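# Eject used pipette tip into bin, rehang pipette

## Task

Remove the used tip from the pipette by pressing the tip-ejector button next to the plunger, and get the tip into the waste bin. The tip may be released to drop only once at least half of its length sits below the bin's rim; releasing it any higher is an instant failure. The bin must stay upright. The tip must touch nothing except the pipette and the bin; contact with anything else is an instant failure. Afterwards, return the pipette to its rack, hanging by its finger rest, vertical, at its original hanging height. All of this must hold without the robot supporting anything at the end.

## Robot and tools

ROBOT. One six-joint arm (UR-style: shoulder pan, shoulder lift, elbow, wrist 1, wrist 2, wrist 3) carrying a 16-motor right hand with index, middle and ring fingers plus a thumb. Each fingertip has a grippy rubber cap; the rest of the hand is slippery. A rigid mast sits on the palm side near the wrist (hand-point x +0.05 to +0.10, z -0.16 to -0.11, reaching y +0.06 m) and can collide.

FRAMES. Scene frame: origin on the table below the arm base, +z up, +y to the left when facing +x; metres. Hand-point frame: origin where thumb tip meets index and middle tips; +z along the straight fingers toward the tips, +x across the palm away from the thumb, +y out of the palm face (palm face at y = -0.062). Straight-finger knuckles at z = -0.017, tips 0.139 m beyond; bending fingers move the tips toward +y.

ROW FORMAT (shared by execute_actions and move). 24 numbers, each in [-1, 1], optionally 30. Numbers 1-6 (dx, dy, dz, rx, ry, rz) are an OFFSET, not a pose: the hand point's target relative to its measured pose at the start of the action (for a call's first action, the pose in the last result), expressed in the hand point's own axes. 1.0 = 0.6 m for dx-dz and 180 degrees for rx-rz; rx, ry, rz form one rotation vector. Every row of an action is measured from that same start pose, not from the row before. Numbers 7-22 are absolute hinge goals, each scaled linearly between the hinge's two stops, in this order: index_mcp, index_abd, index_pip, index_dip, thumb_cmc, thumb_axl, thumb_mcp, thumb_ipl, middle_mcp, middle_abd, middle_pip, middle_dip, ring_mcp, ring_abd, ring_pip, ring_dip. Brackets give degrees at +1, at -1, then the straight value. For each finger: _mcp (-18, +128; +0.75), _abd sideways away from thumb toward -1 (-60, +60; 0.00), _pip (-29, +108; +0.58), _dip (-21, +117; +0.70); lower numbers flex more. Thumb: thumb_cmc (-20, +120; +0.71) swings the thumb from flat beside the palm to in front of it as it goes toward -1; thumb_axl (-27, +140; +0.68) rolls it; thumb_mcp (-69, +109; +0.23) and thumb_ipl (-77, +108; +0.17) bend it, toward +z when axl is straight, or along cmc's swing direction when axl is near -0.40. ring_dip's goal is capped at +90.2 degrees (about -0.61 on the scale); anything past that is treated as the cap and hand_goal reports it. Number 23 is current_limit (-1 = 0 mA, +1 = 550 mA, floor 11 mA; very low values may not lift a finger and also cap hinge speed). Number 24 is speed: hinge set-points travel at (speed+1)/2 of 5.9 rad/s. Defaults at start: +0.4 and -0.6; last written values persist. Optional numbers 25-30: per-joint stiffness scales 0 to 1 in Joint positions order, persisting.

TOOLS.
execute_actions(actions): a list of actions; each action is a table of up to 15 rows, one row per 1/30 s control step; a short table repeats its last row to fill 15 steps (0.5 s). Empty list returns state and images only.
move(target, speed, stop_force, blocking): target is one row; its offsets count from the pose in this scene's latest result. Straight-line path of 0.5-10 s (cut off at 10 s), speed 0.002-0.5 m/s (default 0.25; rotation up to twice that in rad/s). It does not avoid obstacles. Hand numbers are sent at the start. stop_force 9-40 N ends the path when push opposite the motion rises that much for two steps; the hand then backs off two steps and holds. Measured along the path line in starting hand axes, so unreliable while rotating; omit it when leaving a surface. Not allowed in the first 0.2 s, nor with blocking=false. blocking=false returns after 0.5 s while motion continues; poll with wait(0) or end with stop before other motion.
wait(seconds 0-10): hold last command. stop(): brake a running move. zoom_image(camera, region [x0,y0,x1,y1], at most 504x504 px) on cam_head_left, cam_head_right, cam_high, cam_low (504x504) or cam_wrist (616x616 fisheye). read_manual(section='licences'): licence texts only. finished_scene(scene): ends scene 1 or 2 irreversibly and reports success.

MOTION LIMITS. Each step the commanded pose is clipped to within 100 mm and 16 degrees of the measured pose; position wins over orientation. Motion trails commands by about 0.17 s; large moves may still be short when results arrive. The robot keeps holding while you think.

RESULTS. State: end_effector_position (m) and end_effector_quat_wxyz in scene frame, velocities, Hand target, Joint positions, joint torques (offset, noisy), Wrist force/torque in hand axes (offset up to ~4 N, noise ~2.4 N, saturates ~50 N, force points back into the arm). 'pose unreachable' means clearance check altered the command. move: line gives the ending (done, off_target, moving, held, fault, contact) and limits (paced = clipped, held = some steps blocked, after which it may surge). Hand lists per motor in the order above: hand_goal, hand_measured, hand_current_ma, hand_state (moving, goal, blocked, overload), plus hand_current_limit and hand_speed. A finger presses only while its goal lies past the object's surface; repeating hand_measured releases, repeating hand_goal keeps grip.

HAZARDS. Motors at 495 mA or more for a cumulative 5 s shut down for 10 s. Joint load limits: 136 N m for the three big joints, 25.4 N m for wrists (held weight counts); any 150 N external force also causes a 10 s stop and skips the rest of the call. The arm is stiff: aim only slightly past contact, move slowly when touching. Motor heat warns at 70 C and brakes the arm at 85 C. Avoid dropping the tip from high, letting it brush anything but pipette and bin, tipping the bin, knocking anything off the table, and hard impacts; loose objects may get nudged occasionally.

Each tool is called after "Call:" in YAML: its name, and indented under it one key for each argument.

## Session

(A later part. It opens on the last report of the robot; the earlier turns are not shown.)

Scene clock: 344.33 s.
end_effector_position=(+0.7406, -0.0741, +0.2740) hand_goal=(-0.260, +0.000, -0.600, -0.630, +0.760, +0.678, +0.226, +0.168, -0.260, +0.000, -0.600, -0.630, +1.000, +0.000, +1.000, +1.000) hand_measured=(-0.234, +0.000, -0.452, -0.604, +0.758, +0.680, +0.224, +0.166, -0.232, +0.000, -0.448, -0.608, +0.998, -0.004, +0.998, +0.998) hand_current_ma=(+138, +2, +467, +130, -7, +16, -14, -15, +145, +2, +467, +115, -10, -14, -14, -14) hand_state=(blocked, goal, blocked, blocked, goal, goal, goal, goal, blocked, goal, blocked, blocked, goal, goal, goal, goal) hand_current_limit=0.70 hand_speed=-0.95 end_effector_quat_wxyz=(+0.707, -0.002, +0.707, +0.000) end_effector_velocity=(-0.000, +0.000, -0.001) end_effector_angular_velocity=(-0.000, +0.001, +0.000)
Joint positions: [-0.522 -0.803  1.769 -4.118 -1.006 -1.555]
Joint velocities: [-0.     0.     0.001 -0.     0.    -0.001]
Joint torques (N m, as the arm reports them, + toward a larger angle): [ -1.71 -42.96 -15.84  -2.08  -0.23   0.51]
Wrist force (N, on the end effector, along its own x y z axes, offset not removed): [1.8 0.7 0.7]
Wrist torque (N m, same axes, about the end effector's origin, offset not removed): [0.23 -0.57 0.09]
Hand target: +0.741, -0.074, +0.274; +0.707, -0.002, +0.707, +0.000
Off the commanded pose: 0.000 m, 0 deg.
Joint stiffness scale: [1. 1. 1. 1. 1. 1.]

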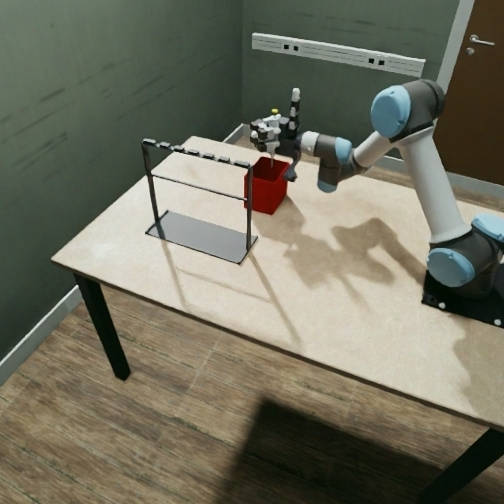

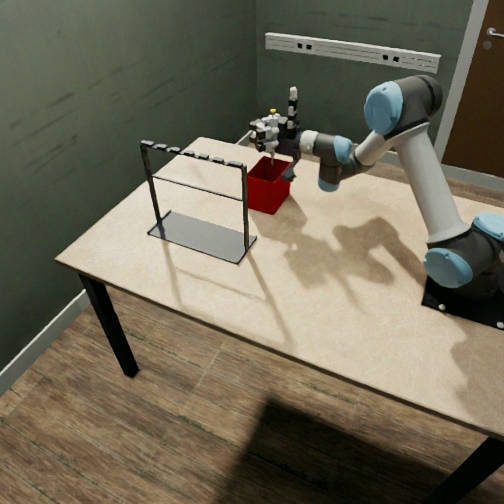

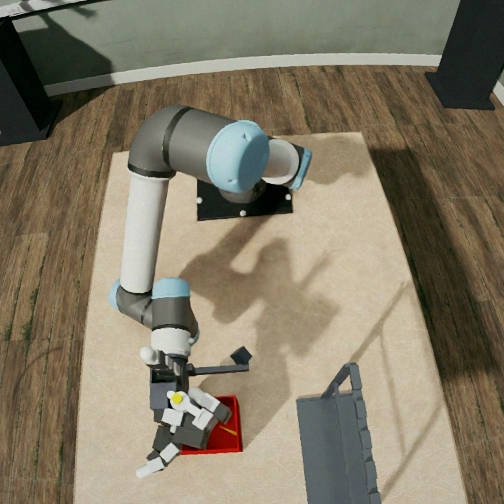

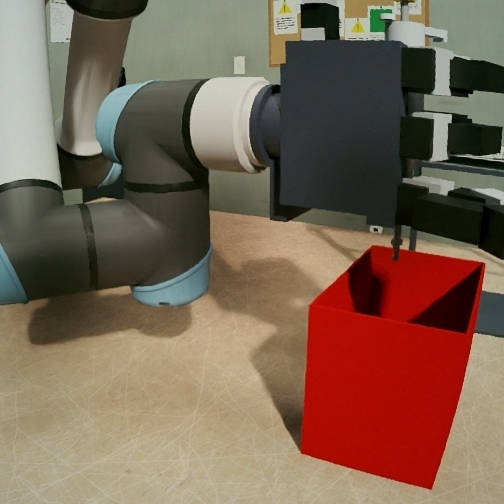

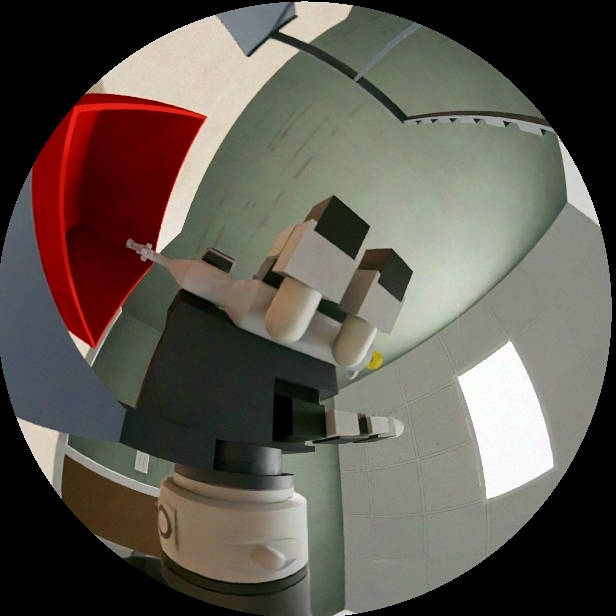

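Call:
execute_actions:
  actions:
    - [[0,0,0,0,0,0, -0.32,0,-0.68,-0.58, 0.76,0.678,0.226,0.168, -0.32,0,-0.68,-0.58, 1,0,1,1, 0.75,-0.95]]
    - [[0,0,0,0,0,0, -0.32,0,-0.68,-0.54, 0.76,0.678,0.226,0.168, -0.32,0,-0.68,-0.54, 1,0,1,1, 0.75,-0.95]]
    - [[0,0,0,0,0,0, -0.32,0,-0.68,-0.54, 0.76,0.678,0.226,0.168, -0.32,0,-0.68,-0.54, 1,0,1,1, 0.75,-0.95]]

Call:
zoom_image:
  camera: "cam_high"
  region: [130, 340, 270, 480]

Scene clock: 360.87 s.
end_effector_position=(+0.7406, -0.0741, +0.2740) hand_goal=(-0.320, +0.000, -0.680, -0.540, +0.760, +0.678, +0.226, +0.168, -0.320, +0.000, -0.680, -0.540, +1.000, +0.000, +1.000, +1.000) hand_measured=(-0.236, +0.000, -0.534, -0.516, +0.758, +0.680, +0.224, +0.166, -0.236, +0.000, -0.534, -0.516, +0.998, -0.004, +0.998, +0.998) hand_current_ma=(+447, +2, +481, +121, -7, +16, -14, -15, +452, +2, +481, +122, -10, -14, -14, -14) hand_state=(blocked, goal, blocked, blocked, goal, goal, goal, goal, blocked, goal, blocked, blocked, goal, goal, goal, goal) hand_current_limit=0.75 hand_speed=-0.95 end_effector_quat_wxyz=(+0.707, -0.002, +0.707, +0.000) end_effector_velocity=(-0.000, -0.000, -0.001) end_effector_angular_velocity=(+0.001, +0.001, -0.000)
Joint positions: [-0.522 -0.803  1.769 -4.118 -1.006 -1.555]
Joint velocities: [-0.     0.     0.001 -0.    -0.    -0.   ]
Joint torques (N m, as the arm reports them, + toward a larger angle): [ -1.32 -43.24 -15.88  -2.05  -0.11   0.06]
Wrist force (N, on the end effector, along its own x y z axes, offset not removed): [1.2 1.6 0.5]
Wrist torque (N m, same axes, about the end effector's origin, offset not removed): [0.40 -0.40 0.11]
Hand target: +0.741, -0.074, +0.274; +0.707, -0.002, +0.707, +0.000
Off the commanded pose: 0.000 m, 0 deg.
Joint stiffness scale: [1. 1. 1. 1. 1. 1.]

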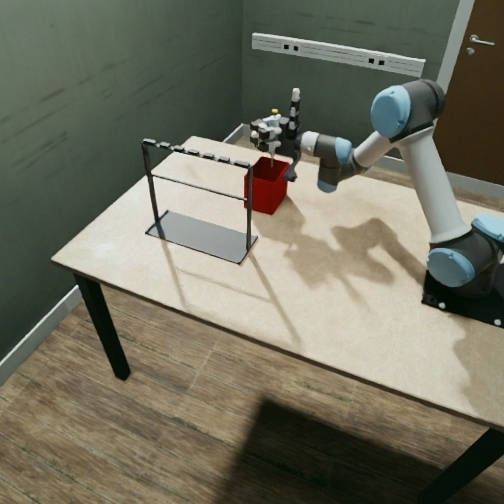

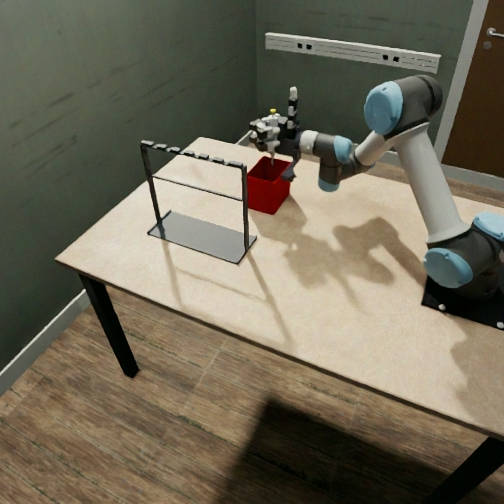

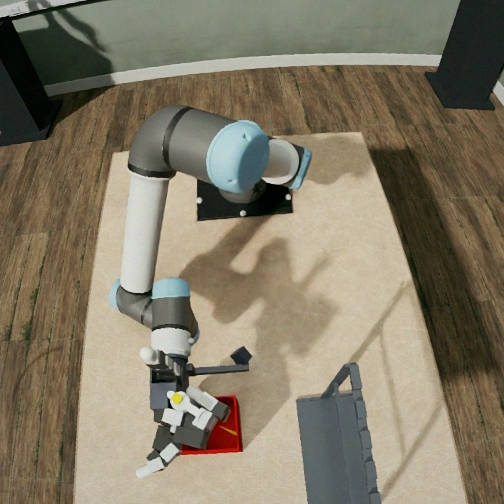

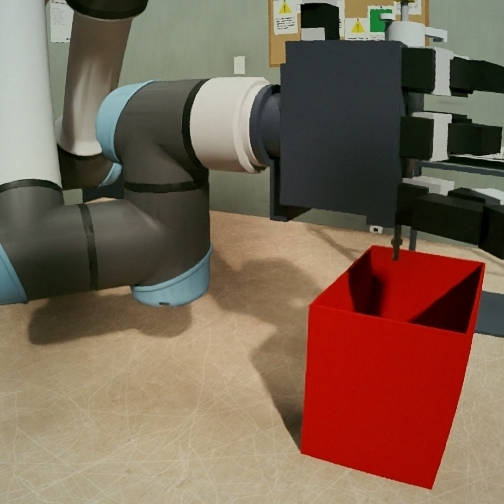

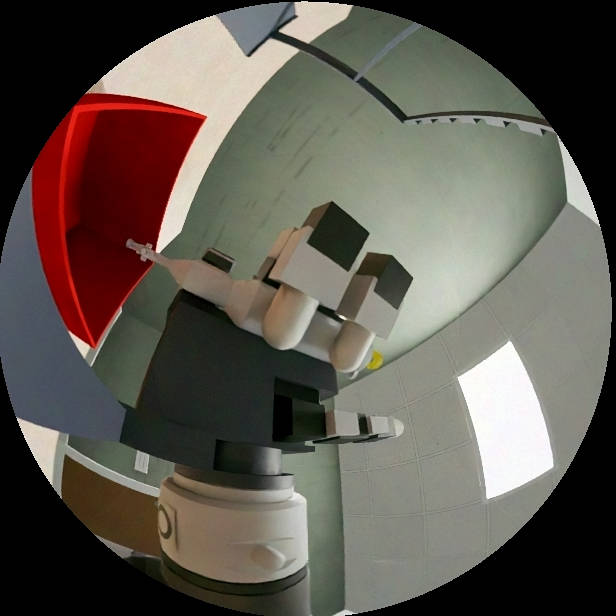

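Region (130, 340, 270, 480) of cam_high's 504x504 image, scaled by 3.600, with more detail than that image has.

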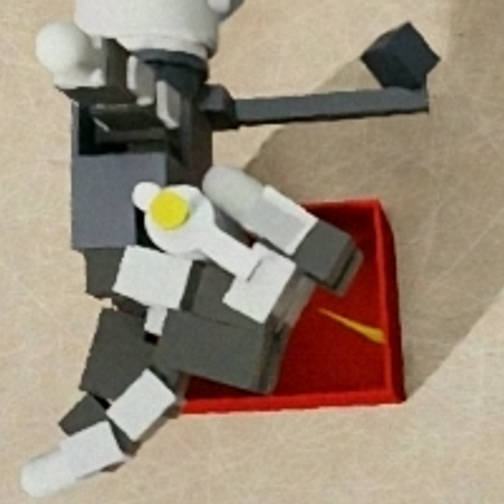

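Call:
move:
  target: [0.015,0.317,0.05,-0.11,0,0, -0.3,0,-0.62,-0.58, 0.76,0.678,0.226,0.168, -0.3,0,-0.62,-0.58, 1,0,1,1, 0.6,-0.9]
  speed: 0.12

Call:
zoom_image:
  camera: "cam_high"
  region: [260, 350, 400, 490]

Call:
zoom_image:
  camera: "cam_low"
  region: [400, 20, 504, 110]

Scene clock: 423.83 s.
end_effector_position=(+0.7689, +0.1139, +0.2651) hand_goal=(-0.300, +0.000, -0.620, -0.580, +0.760, +0.678, +0.226, +0.168, -0.300, +0.000, -0.620, -0.580, +1.000, +0.000, +1.000, +1.000) hand_measured=(-0.236, +0.000, -0.534, -0.518, +0.760, +0.680, +0.224, +0.166, -0.236, +0.000, -0.534, -0.518, +0.998, -0.004, +0.998, +0.998) hand_current_ma=(+340, +2, +440, +317, -5, +16, -14, -14, +345, +2, +437, +319, -10, -14, -13, -14) hand_state=(blocked, goal, blocked, blocked, goal, goal, goal, goal, blocked, goal, blocked, blocked, goal, goal, goal, goal) hand_current_limit=0.60 hand_speed=-0.90 end_effector_quat_wxyz=(+0.696, -0.122, +0.697, +0.121) end_effector_velocity=(+0.003, +0.000, -0.001) end_effector_angular_velocity=(+0.002, +0.003, +0.003)
Joint positions: [-0.272 -0.721  1.608 -4.044 -0.915 -1.555]
Joint velocities: [ 0.001  0.006 -0.012  0.009  0.002  0.001]
Joint torques (N m, as the arm reports them, + toward a larger angle): [  2.11 -44.28 -20.54  -1.44   0.54   0.41]
Wrist force (N, on the end effector, along its own x y z axes, offset not removed): [0.9 0.9 1.7]
Wrist torque (N m, same axes, about the end effector's origin, offset not removed): [0.23 -0.44 -0.03]
Hand target: +0.770, +0.116, +0.265; +0.696, -0.123, +0.697, +0.122
Off the commanded pose: 0.003 m, 0 deg.
Joint stiffness scale: [1. 1. 1. 1. 1. 1.]
move: done

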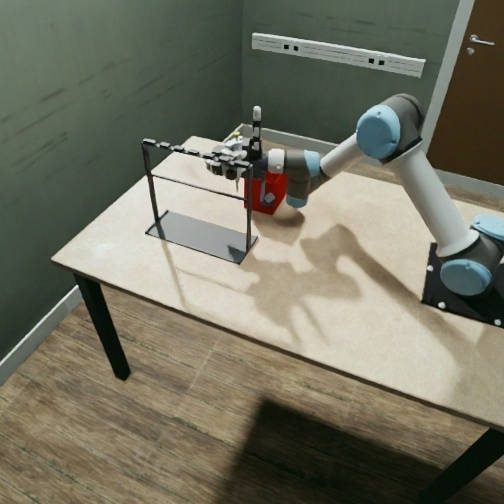

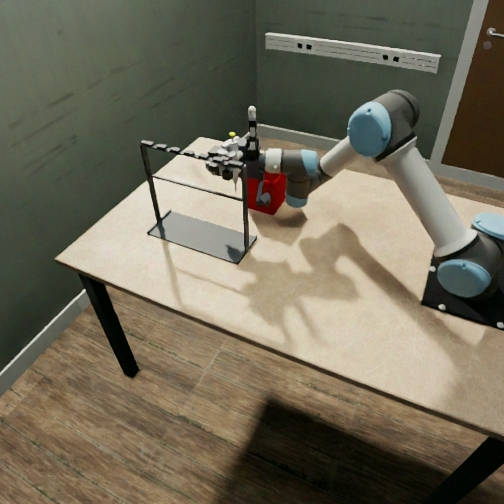

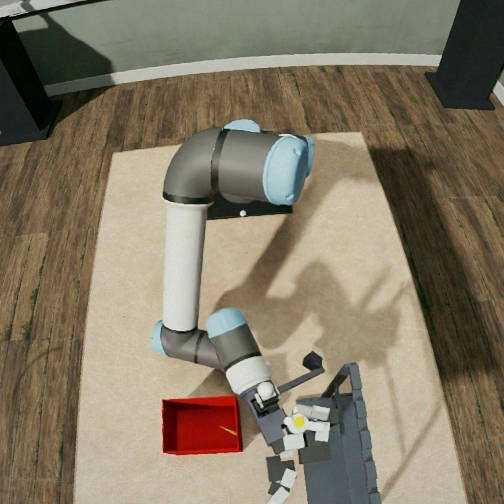

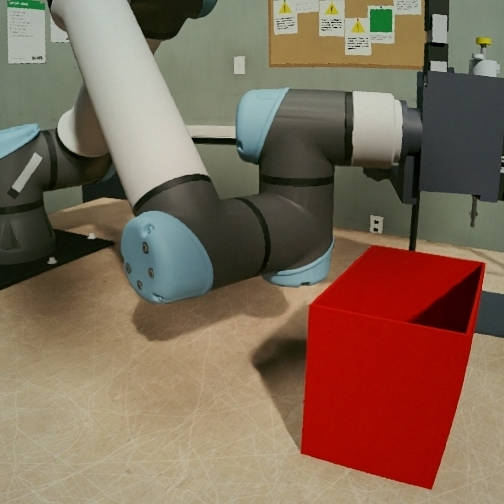

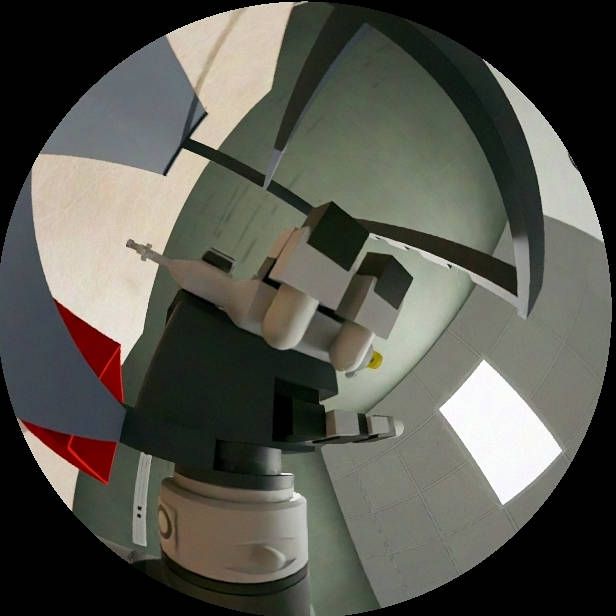

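Region (260, 350, 400, 490) of cam_high's 504x504 image, scaled by 3.600, with more detail than that image has.

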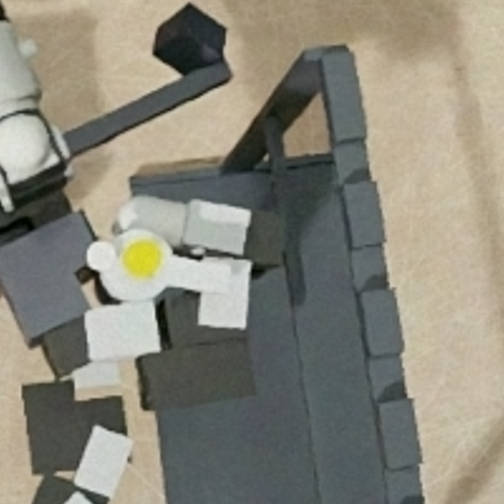

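Region (400, 20, 504, 110) of cam_low's 504x504 image, scaled by 4.846, with more detail than that image has; it fills the top 436 rows of this view, and the rest is white.

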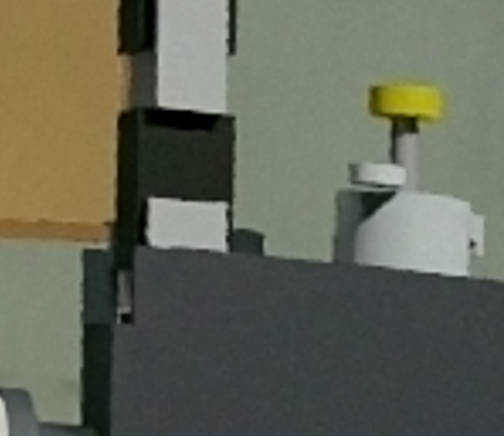

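Call:
move:
  target: [0,0.05,-0.065,-0.056,0,0, -0.3,0,-0.62,-0.58, 0.76,0.678,0.226,0.168, -0.3,0,-0.62,-0.58, 1,0,1,1, 0.6,-0.9]
  speed: 0.08

Call:
zoom_image:
  camera: "cam_high"
  region: [260, 350, 400, 490]

Call:
zoom_image:
  camera: "cam_low"
  region: [400, 20, 504, 110]

Scene clock: 455.70 s.
end_effector_position=(+0.7233, +0.1302, +0.2650) hand_goal=(-0.300, +0.000, -0.620, -0.580, +0.760, +0.678, +0.226, +0.168, -0.300, +0.000, -0.620, -0.580, +1.000, +0.000, +1.000, +1.000) hand_measured=(-0.236, +0.000, -0.534, -0.518, +0.760, +0.680, +0.224, +0.166, -0.236, +0.000, -0.534, -0.518, +0.998, -0.004, +0.998, +0.998) hand_current_ma=(+340, +2, +440, +317, -5, +16, -14, -14, +345, +2, +437, +319, -10, -14, -13, -14) hand_state=(blocked, goal, blocked, blocked, goal, goal, goal, goal, blocked, goal, blocked, blocked, goal, goal, goal, goal) hand_current_limit=0.60 hand_speed=-0.90 end_effector_quat_wxyz=(+0.683, -0.183, +0.683, +0.181) end_effector_velocity=(-0.002, +0.001, +0.000) end_effector_angular_velocity=(-0.002, -0.003, +0.009)
Joint positions: [-0.304 -0.74   1.653 -4.077 -0.706 -1.552]
Joint velocities: [-0.001 -0.002  0.002 -0.003  0.01  -0.001]
Joint torques (N m, as the arm reports them, + toward a larger angle): [ -2.45 -47.96 -12.4   -1.71  -0.07   0.48]
Wrist force (N, on the end effector, along its own x y z axes, offset not removed): [1.5 0.5 -0.3]
Wrist torque (N m, same axes, about the end effector's origin, offset not removed): [0.32 -0.41 0.13]
Hand target: +0.722, +0.129, +0.265; +0.683, -0.182, +0.684, +0.181
Off the commanded pose: 0.002 m, 0 deg.
Joint stiffness scale: [1. 1. 1. 1. 1. 1.]
move: done

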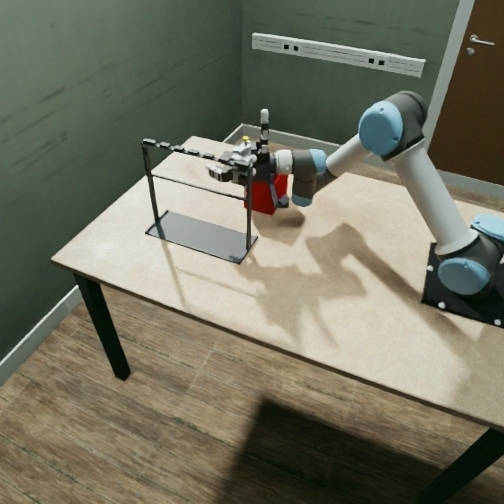

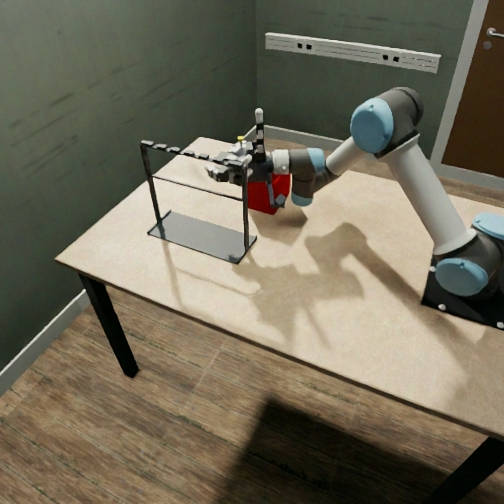

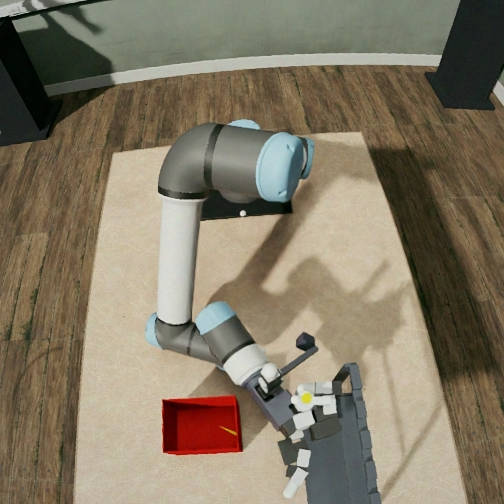

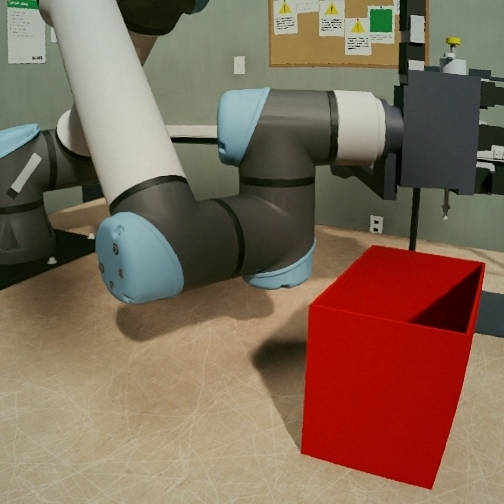

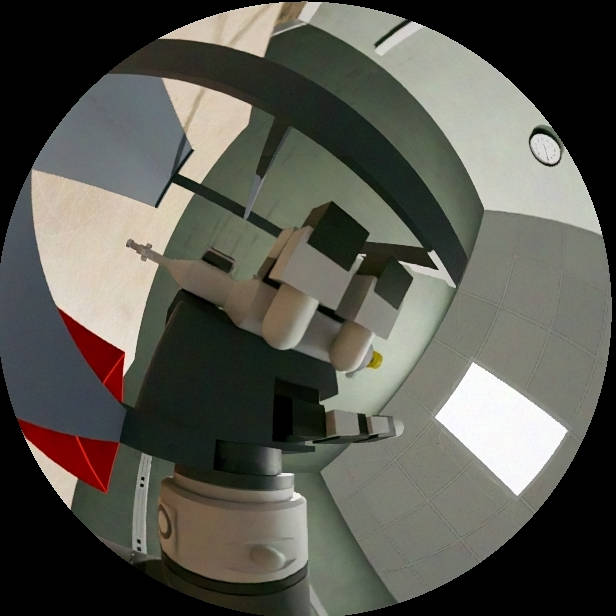

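Region (260, 350, 400, 490) of cam_high's 504x504 image, scaled by 3.600, with more detail than that image has.

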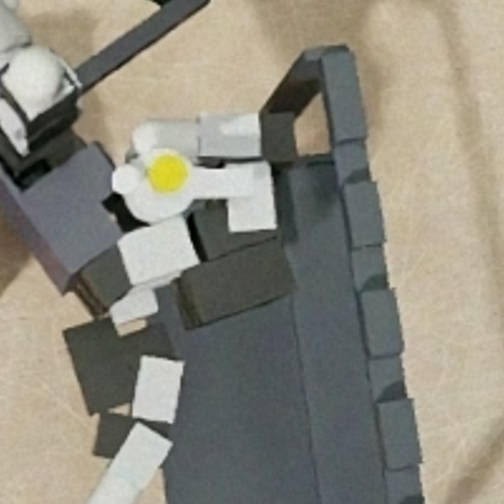

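Region (400, 20, 504, 110) of cam_low's 504x504 image, scaled by 4.846, with more detail than that image has; it fills the top 436 rows of this view, and the rest is white.

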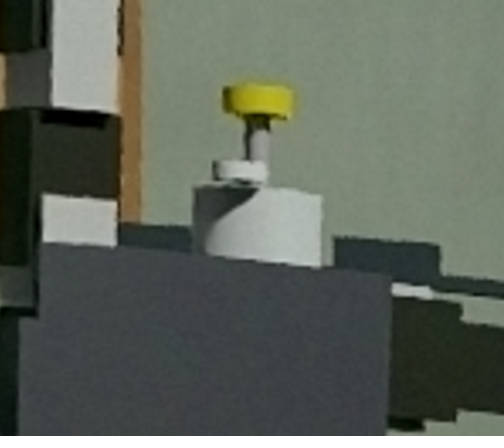

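Call:
move:
  target: [0,0.045,0.026,0,0,0, -0.3,0,-0.62,-0.58, 0.76,0.678,0.226,0.168, -0.3,0,-0.62,-0.58, 1,0,1,1, 0.6,-0.9]
  speed: 0.025

Call:
zoom_image:
  camera: "cam_high"
  region: [290, 350, 390, 450]

Call:
zoom_image:
  camera: "cam_low"
  region: [400, 20, 504, 110]

Call:
zoom_image:
  camera: "cam_head_right"
  region: [200, 130, 270, 200]

Scene clock: 468.77 s.
end_effector_position=(+0.7247, +0.1593, +0.2651) hand_goal=(-0.300, +0.000, -0.620, -0.580, +0.760, +0.678, +0.226, +0.168, -0.300, +0.000, -0.620, -0.580, +1.000, +0.000, +1.000, +1.000) hand_measured=(-0.236, +0.000, -0.534, -0.518, +0.760, +0.680, +0.224, +0.166, -0.236, +0.000, -0.534, -0.518, +0.998, -0.004, +0.998, +0.998) hand_current_ma=(+340, +2, +440, +317, -5, +16, -14, -14, +345, +2, +437, +319, -10, -14, -13, -14) hand_state=(blocked, goal, blocked, blocked, goal, goal, goal, goal, blocked, goal, blocked, blocked, goal, goal, goal, goal) hand_current_limit=0.60 hand_speed=-0.90 end_effector_quat_wxyz=(+0.684, -0.183, +0.683, +0.181) end_effector_velocity=(+0.001, -0.000, -0.000) end_effector_angular_velocity=(-0.000, -0.000, -0.005)
Joint positions: [-0.253 -0.742  1.657 -4.079 -0.758 -1.553]
Joint velocities: [ 0.001  0.001 -0.001 -0.    -0.006 -0.   ]
Joint torques (N m, as the arm reports them, + toward a larger angle): [  1.12 -47.36 -12.4   -2.05  -0.78  -0.06]
Wrist force (N, on the end effector, along its own x y z axes, offset not removed): [2.0 0.0 1.4]
Wrist torque (N m, same axes, about the end effector's origin, offset not removed): [0.12 -0.54 0.13]
Hand target: +0.723, +0.161, +0.265; +0.683, -0.183, +0.683, +0.181
Off the commanded pose: 0.002 m, 0 deg.
Joint stiffness scale: [1. 1. 1. 1. 1. 1.]
move: done

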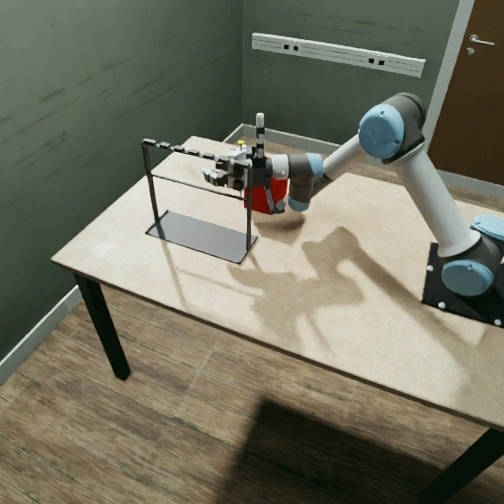

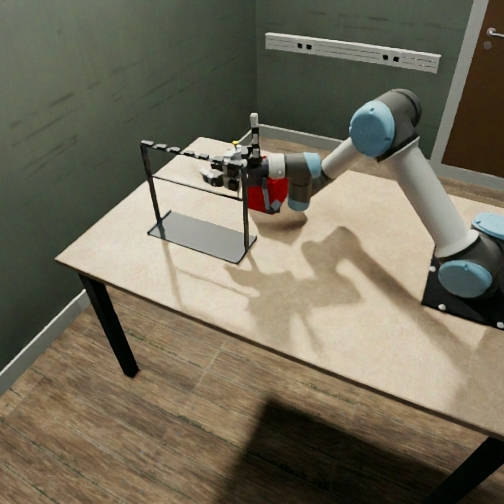

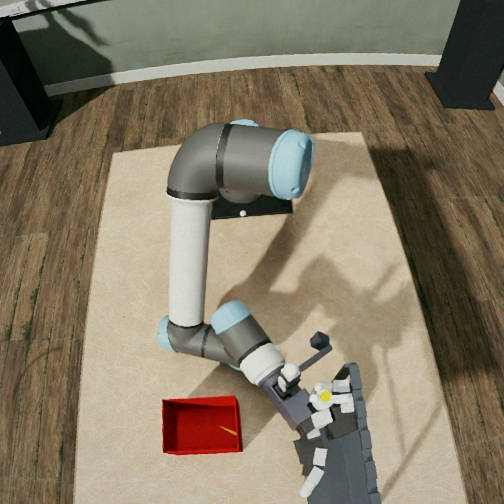

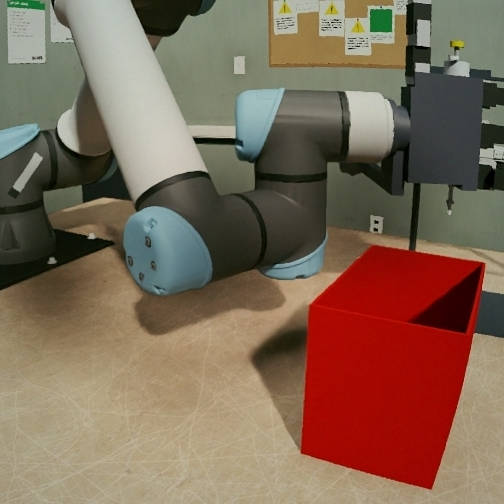

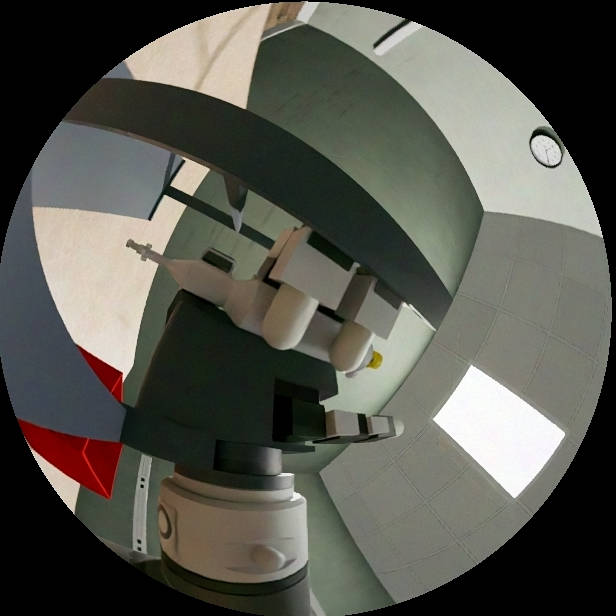

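Region (290, 350, 390, 450) of cam_high's 504x504 image, scaled by 5.040, with more detail than that image has.

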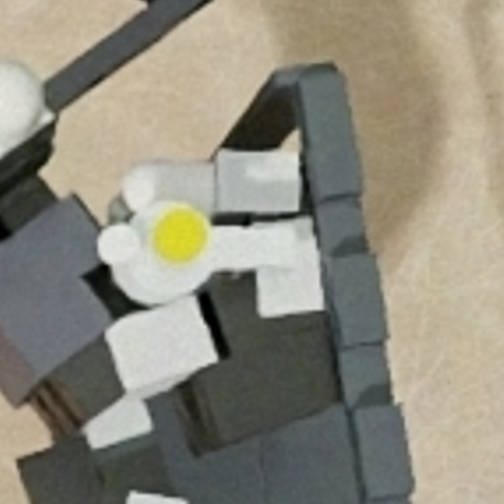

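Region (400, 20, 504, 110) of cam_low's 504x504 image, scaled by 4.846, with more detail than that image has; it fills the top 436 rows of this view, and the rest is white.

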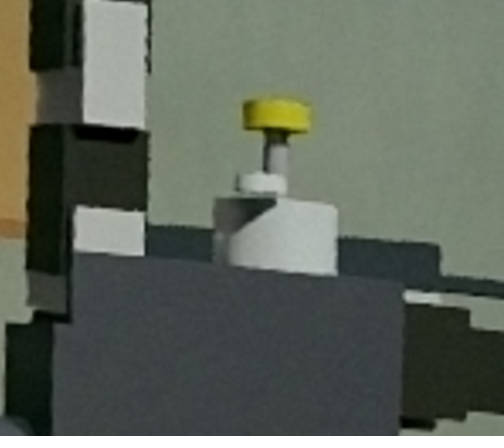

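Region (200, 130, 270, 200) of cam_head_right's 504x504 image, scaled by 7.200, with more detail than that image has.

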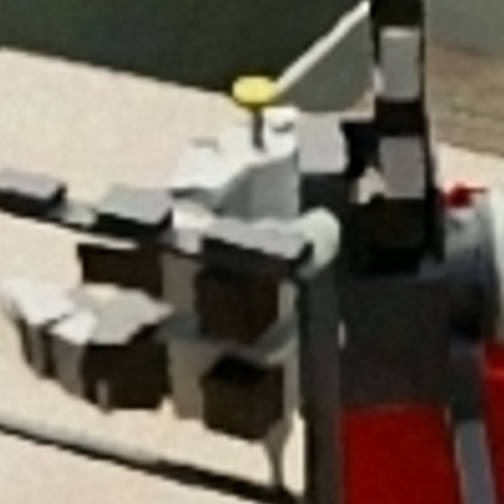

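Call:
move:
  target: [-0.001,0.013,-0.006,0,0,0, -0.3,0,-0.62,-0.58, 0.76,0.678,0.226,0.168, -0.3,0,-0.62,-0.58, 1,0,1,1, 0.6,-0.9]
  speed: 0.015

Call:
zoom_image:
  camera: "cam_high"
  region: [290, 350, 390, 450]

Call:
zoom_image:
  camera: "cam_head_left"
  region: [210, 135, 270, 195]

Scene clock: 499.30 s.
end_effector_position=(+0.7193, +0.1621, +0.2657) hand_goal=(-0.300, +0.000, -0.620, -0.580, +0.760, +0.678, +0.226, +0.168, -0.300, +0.000, -0.620, -0.580, +1.000, +0.000, +1.000, +1.000) hand_measured=(-0.236, +0.000, -0.534, -0.518, +0.760, +0.680, +0.224, +0.166, -0.236, +0.000, -0.534, -0.518, +0.998, -0.004, +0.998, +0.998) hand_current_ma=(+340, +2, +440, +317, -5, +16, -14, -14, +345, +2, +437, +319, -10, -14, -13, -14) hand_state=(blocked, goal, blocked, blocked, goal, goal, goal, goal, blocked, goal, blocked, blocked, goal, goal, goal, goal) hand_current_limit=0.60 hand_speed=-0.90 end_effector_quat_wxyz=(+0.684, -0.182, +0.683, +0.180) end_effector_velocity=(-0.002, +0.000, +0.000) end_effector_angular_velocity=(-0.002, -0.003, -0.002)
Joint positions: [-0.251 -0.751  1.677 -4.09  -0.762 -1.553]
Joint velocities: [-0.    -0.003  0.005 -0.005 -0.002 -0.002]
Joint torques (N m, as the arm reports them, + toward a larger angle): [  0.41 -46.72 -11.32  -1.92  -0.66   0.07]
Wrist force (N, on the end effector, along its own x y z axes, offset not removed): [2.0 -0.7 -0.4]
Wrist torque (N m, same axes, about the end effector's origin, offset not removed): [0.14 -0.51 0.15]
Hand target: +0.718, +0.164, +0.266; +0.684, -0.183, +0.683, +0.181
Off the commanded pose: 0.003 m, 0 deg.
Joint stiffness scale: [1. 1. 1. 1. 1. 1.]
move: done

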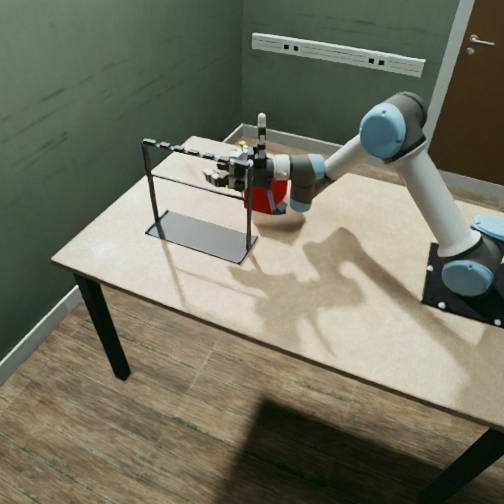

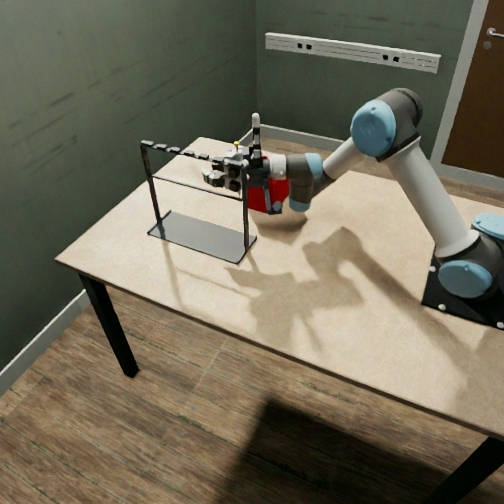

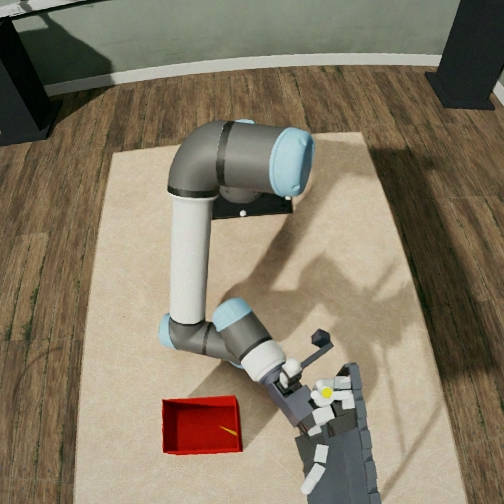

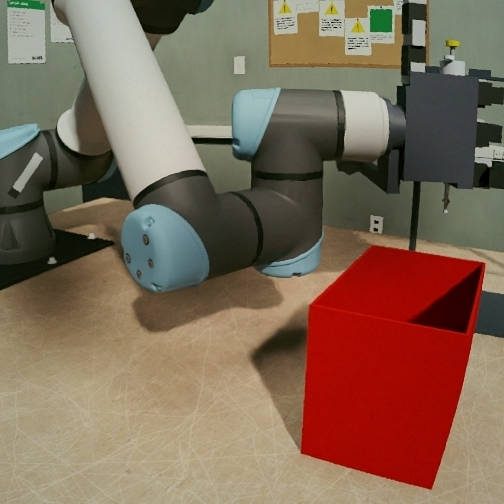

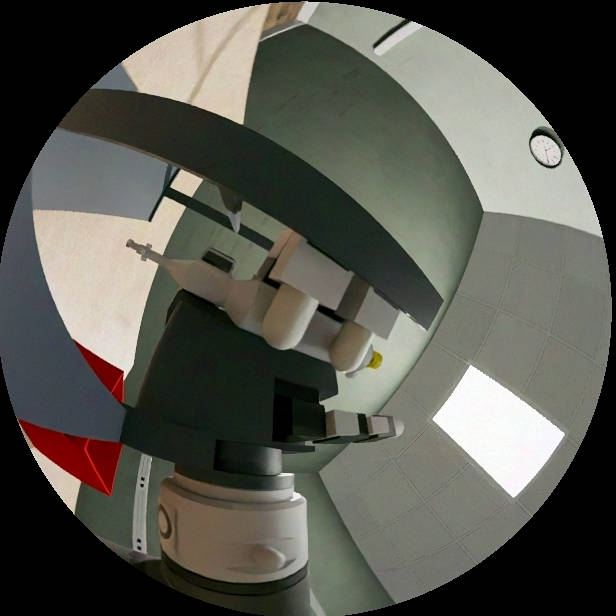

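Region (290, 350, 390, 450) of cam_high's 504x504 image, scaled by 5.040, with more detail than that image has.

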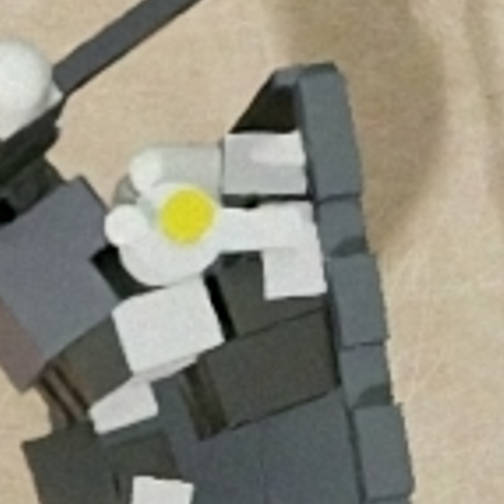

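Region (210, 135, 270, 195) of cam_head_left's 504x504 image, scaled by 8.400, with more detail than that image has.

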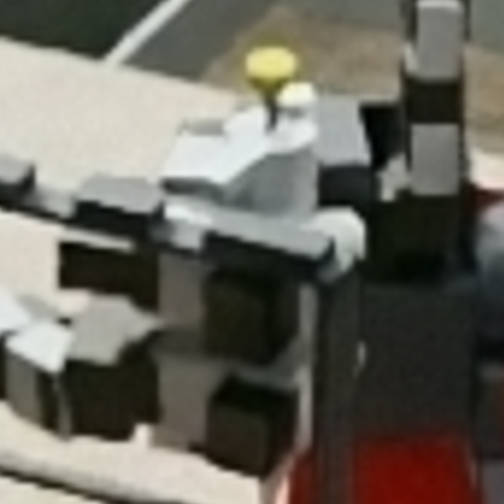

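Call:
move:
  target: [0,0.0215,0.0115,0,0,0, -0.3,0,-0.62,-0.58, 0.76,0.678,0.226,0.168, -0.3,0,-0.62,-0.58, 1,0,1,1, 0.6,-0.9]
  speed: 0.01

Call:
zoom_image:
  camera: "cam_high"
  region: [290, 350, 390, 450]

Call:
zoom_image:
  camera: "cam_head_left"
  region: [210, 135, 270, 195]

Scene clock: 509.77 s.
end_effector_position=(+0.7197, +0.1747, +0.2657) hand_goal=(-0.300, +0.000, -0.620, -0.580, +0.760, +0.678, +0.226, +0.168, -0.300, +0.000, -0.620, -0.580, +1.000, +0.000, +1.000, +1.000) hand_measured=(-0.236, +0.000, -0.534, -0.518, +0.760, +0.680, +0.224, +0.166, -0.236, +0.000, -0.534, -0.518, +0.998, -0.004, +0.998, +0.998) hand_current_ma=(+340, +2, +440, +317, -5, +16, -14, -14, +345, +2, +437, +319, -10, -14, -13, -14) hand_state=(blocked, goal, blocked, blocked, goal, goal, goal, goal, blocked, goal, blocked, blocked, goal, goal, goal, goal) hand_current_limit=0.60 hand_speed=-0.90 end_effector_quat_wxyz=(+0.685, -0.182, +0.683, +0.180) end_effector_velocity=(+0.000, +0.003, +0.001) end_effector_angular_velocity=(-0.000, -0.001, -0.000)
Joint positions: [-0.228 -0.752  1.678 -4.091 -0.786 -1.553]
Joint velocities: [ 0.006 -0.001  0.    -0.    -0.007 -0.   ]
Joint torques (N m, as the arm reports them, + toward a larger angle): [  0.   -47.34 -13.3   -1.72  -0.47  -0.19]
Wrist force (N, on the end effector, along its own x y z axes, offset not removed): [1.1 0.4 1.4]
Wrist torque (N m, same axes, about the end effector's origin, offset not removed): [0.26 -0.41 0.08]
Hand target: +0.719, +0.177, +0.266; +0.684, -0.182, +0.683, +0.180
Off the commanded pose: 0.002 m, 0 deg.
Joint stiffness scale: [1. 1. 1. 1. 1. 1.]
move: done

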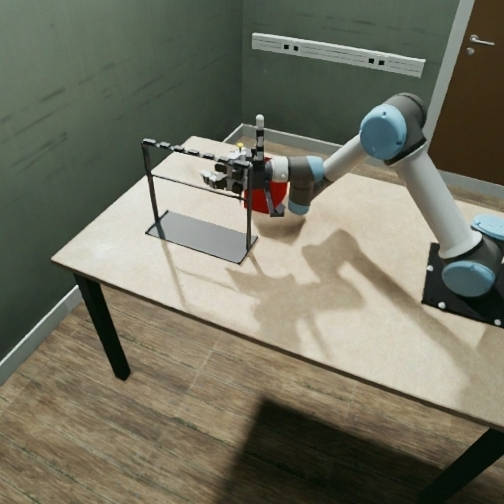

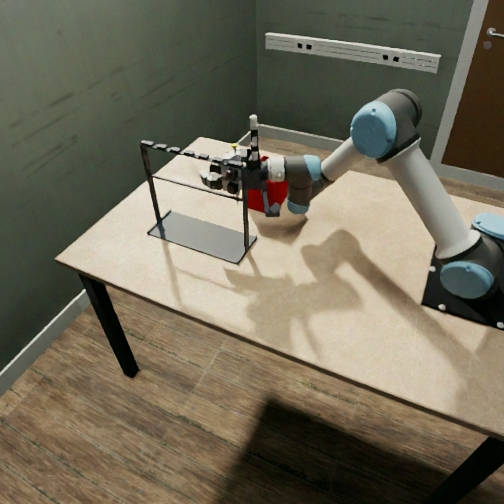

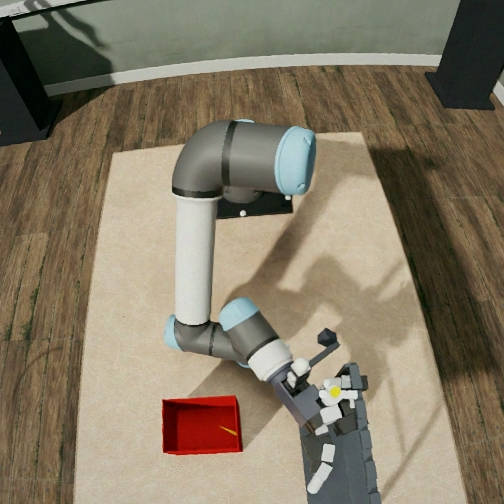

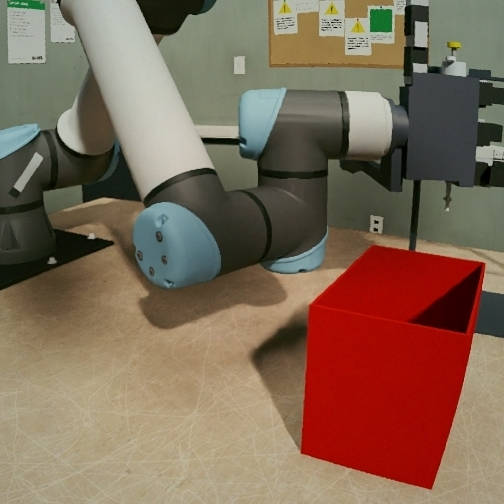

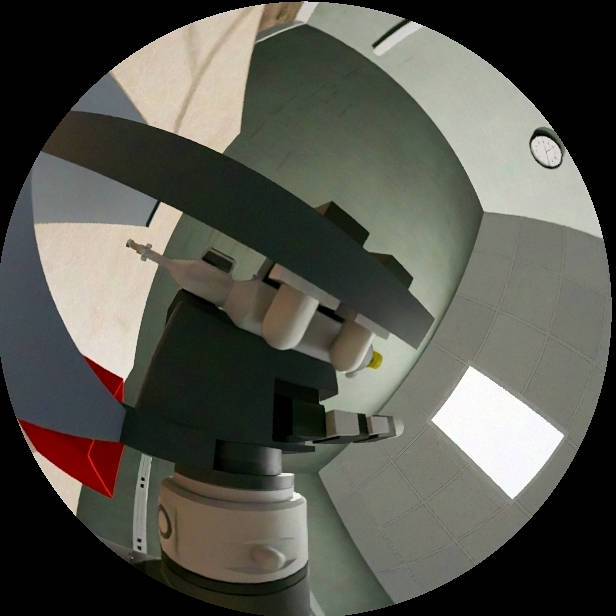

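Region (290, 350, 390, 450) of cam_high's 504x504 image, scaled by 5.040, with more detail than that image has.

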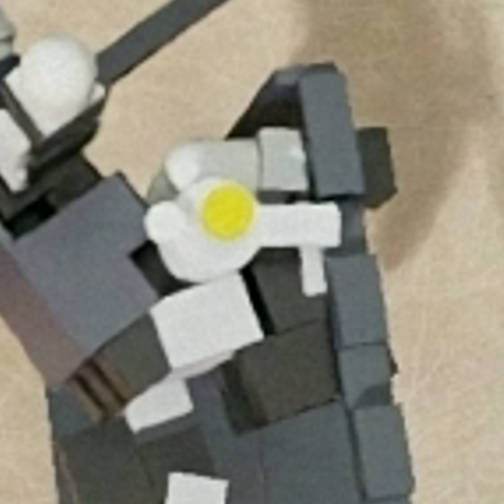

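Region (210, 135, 270, 195) of cam_head_left's 504x504 image, scaled by 8.400, with more detail than that image has.

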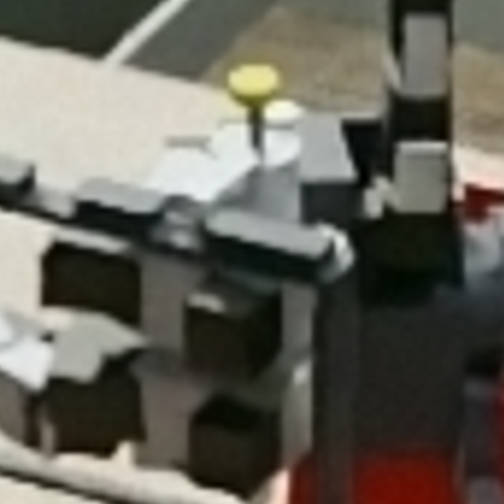

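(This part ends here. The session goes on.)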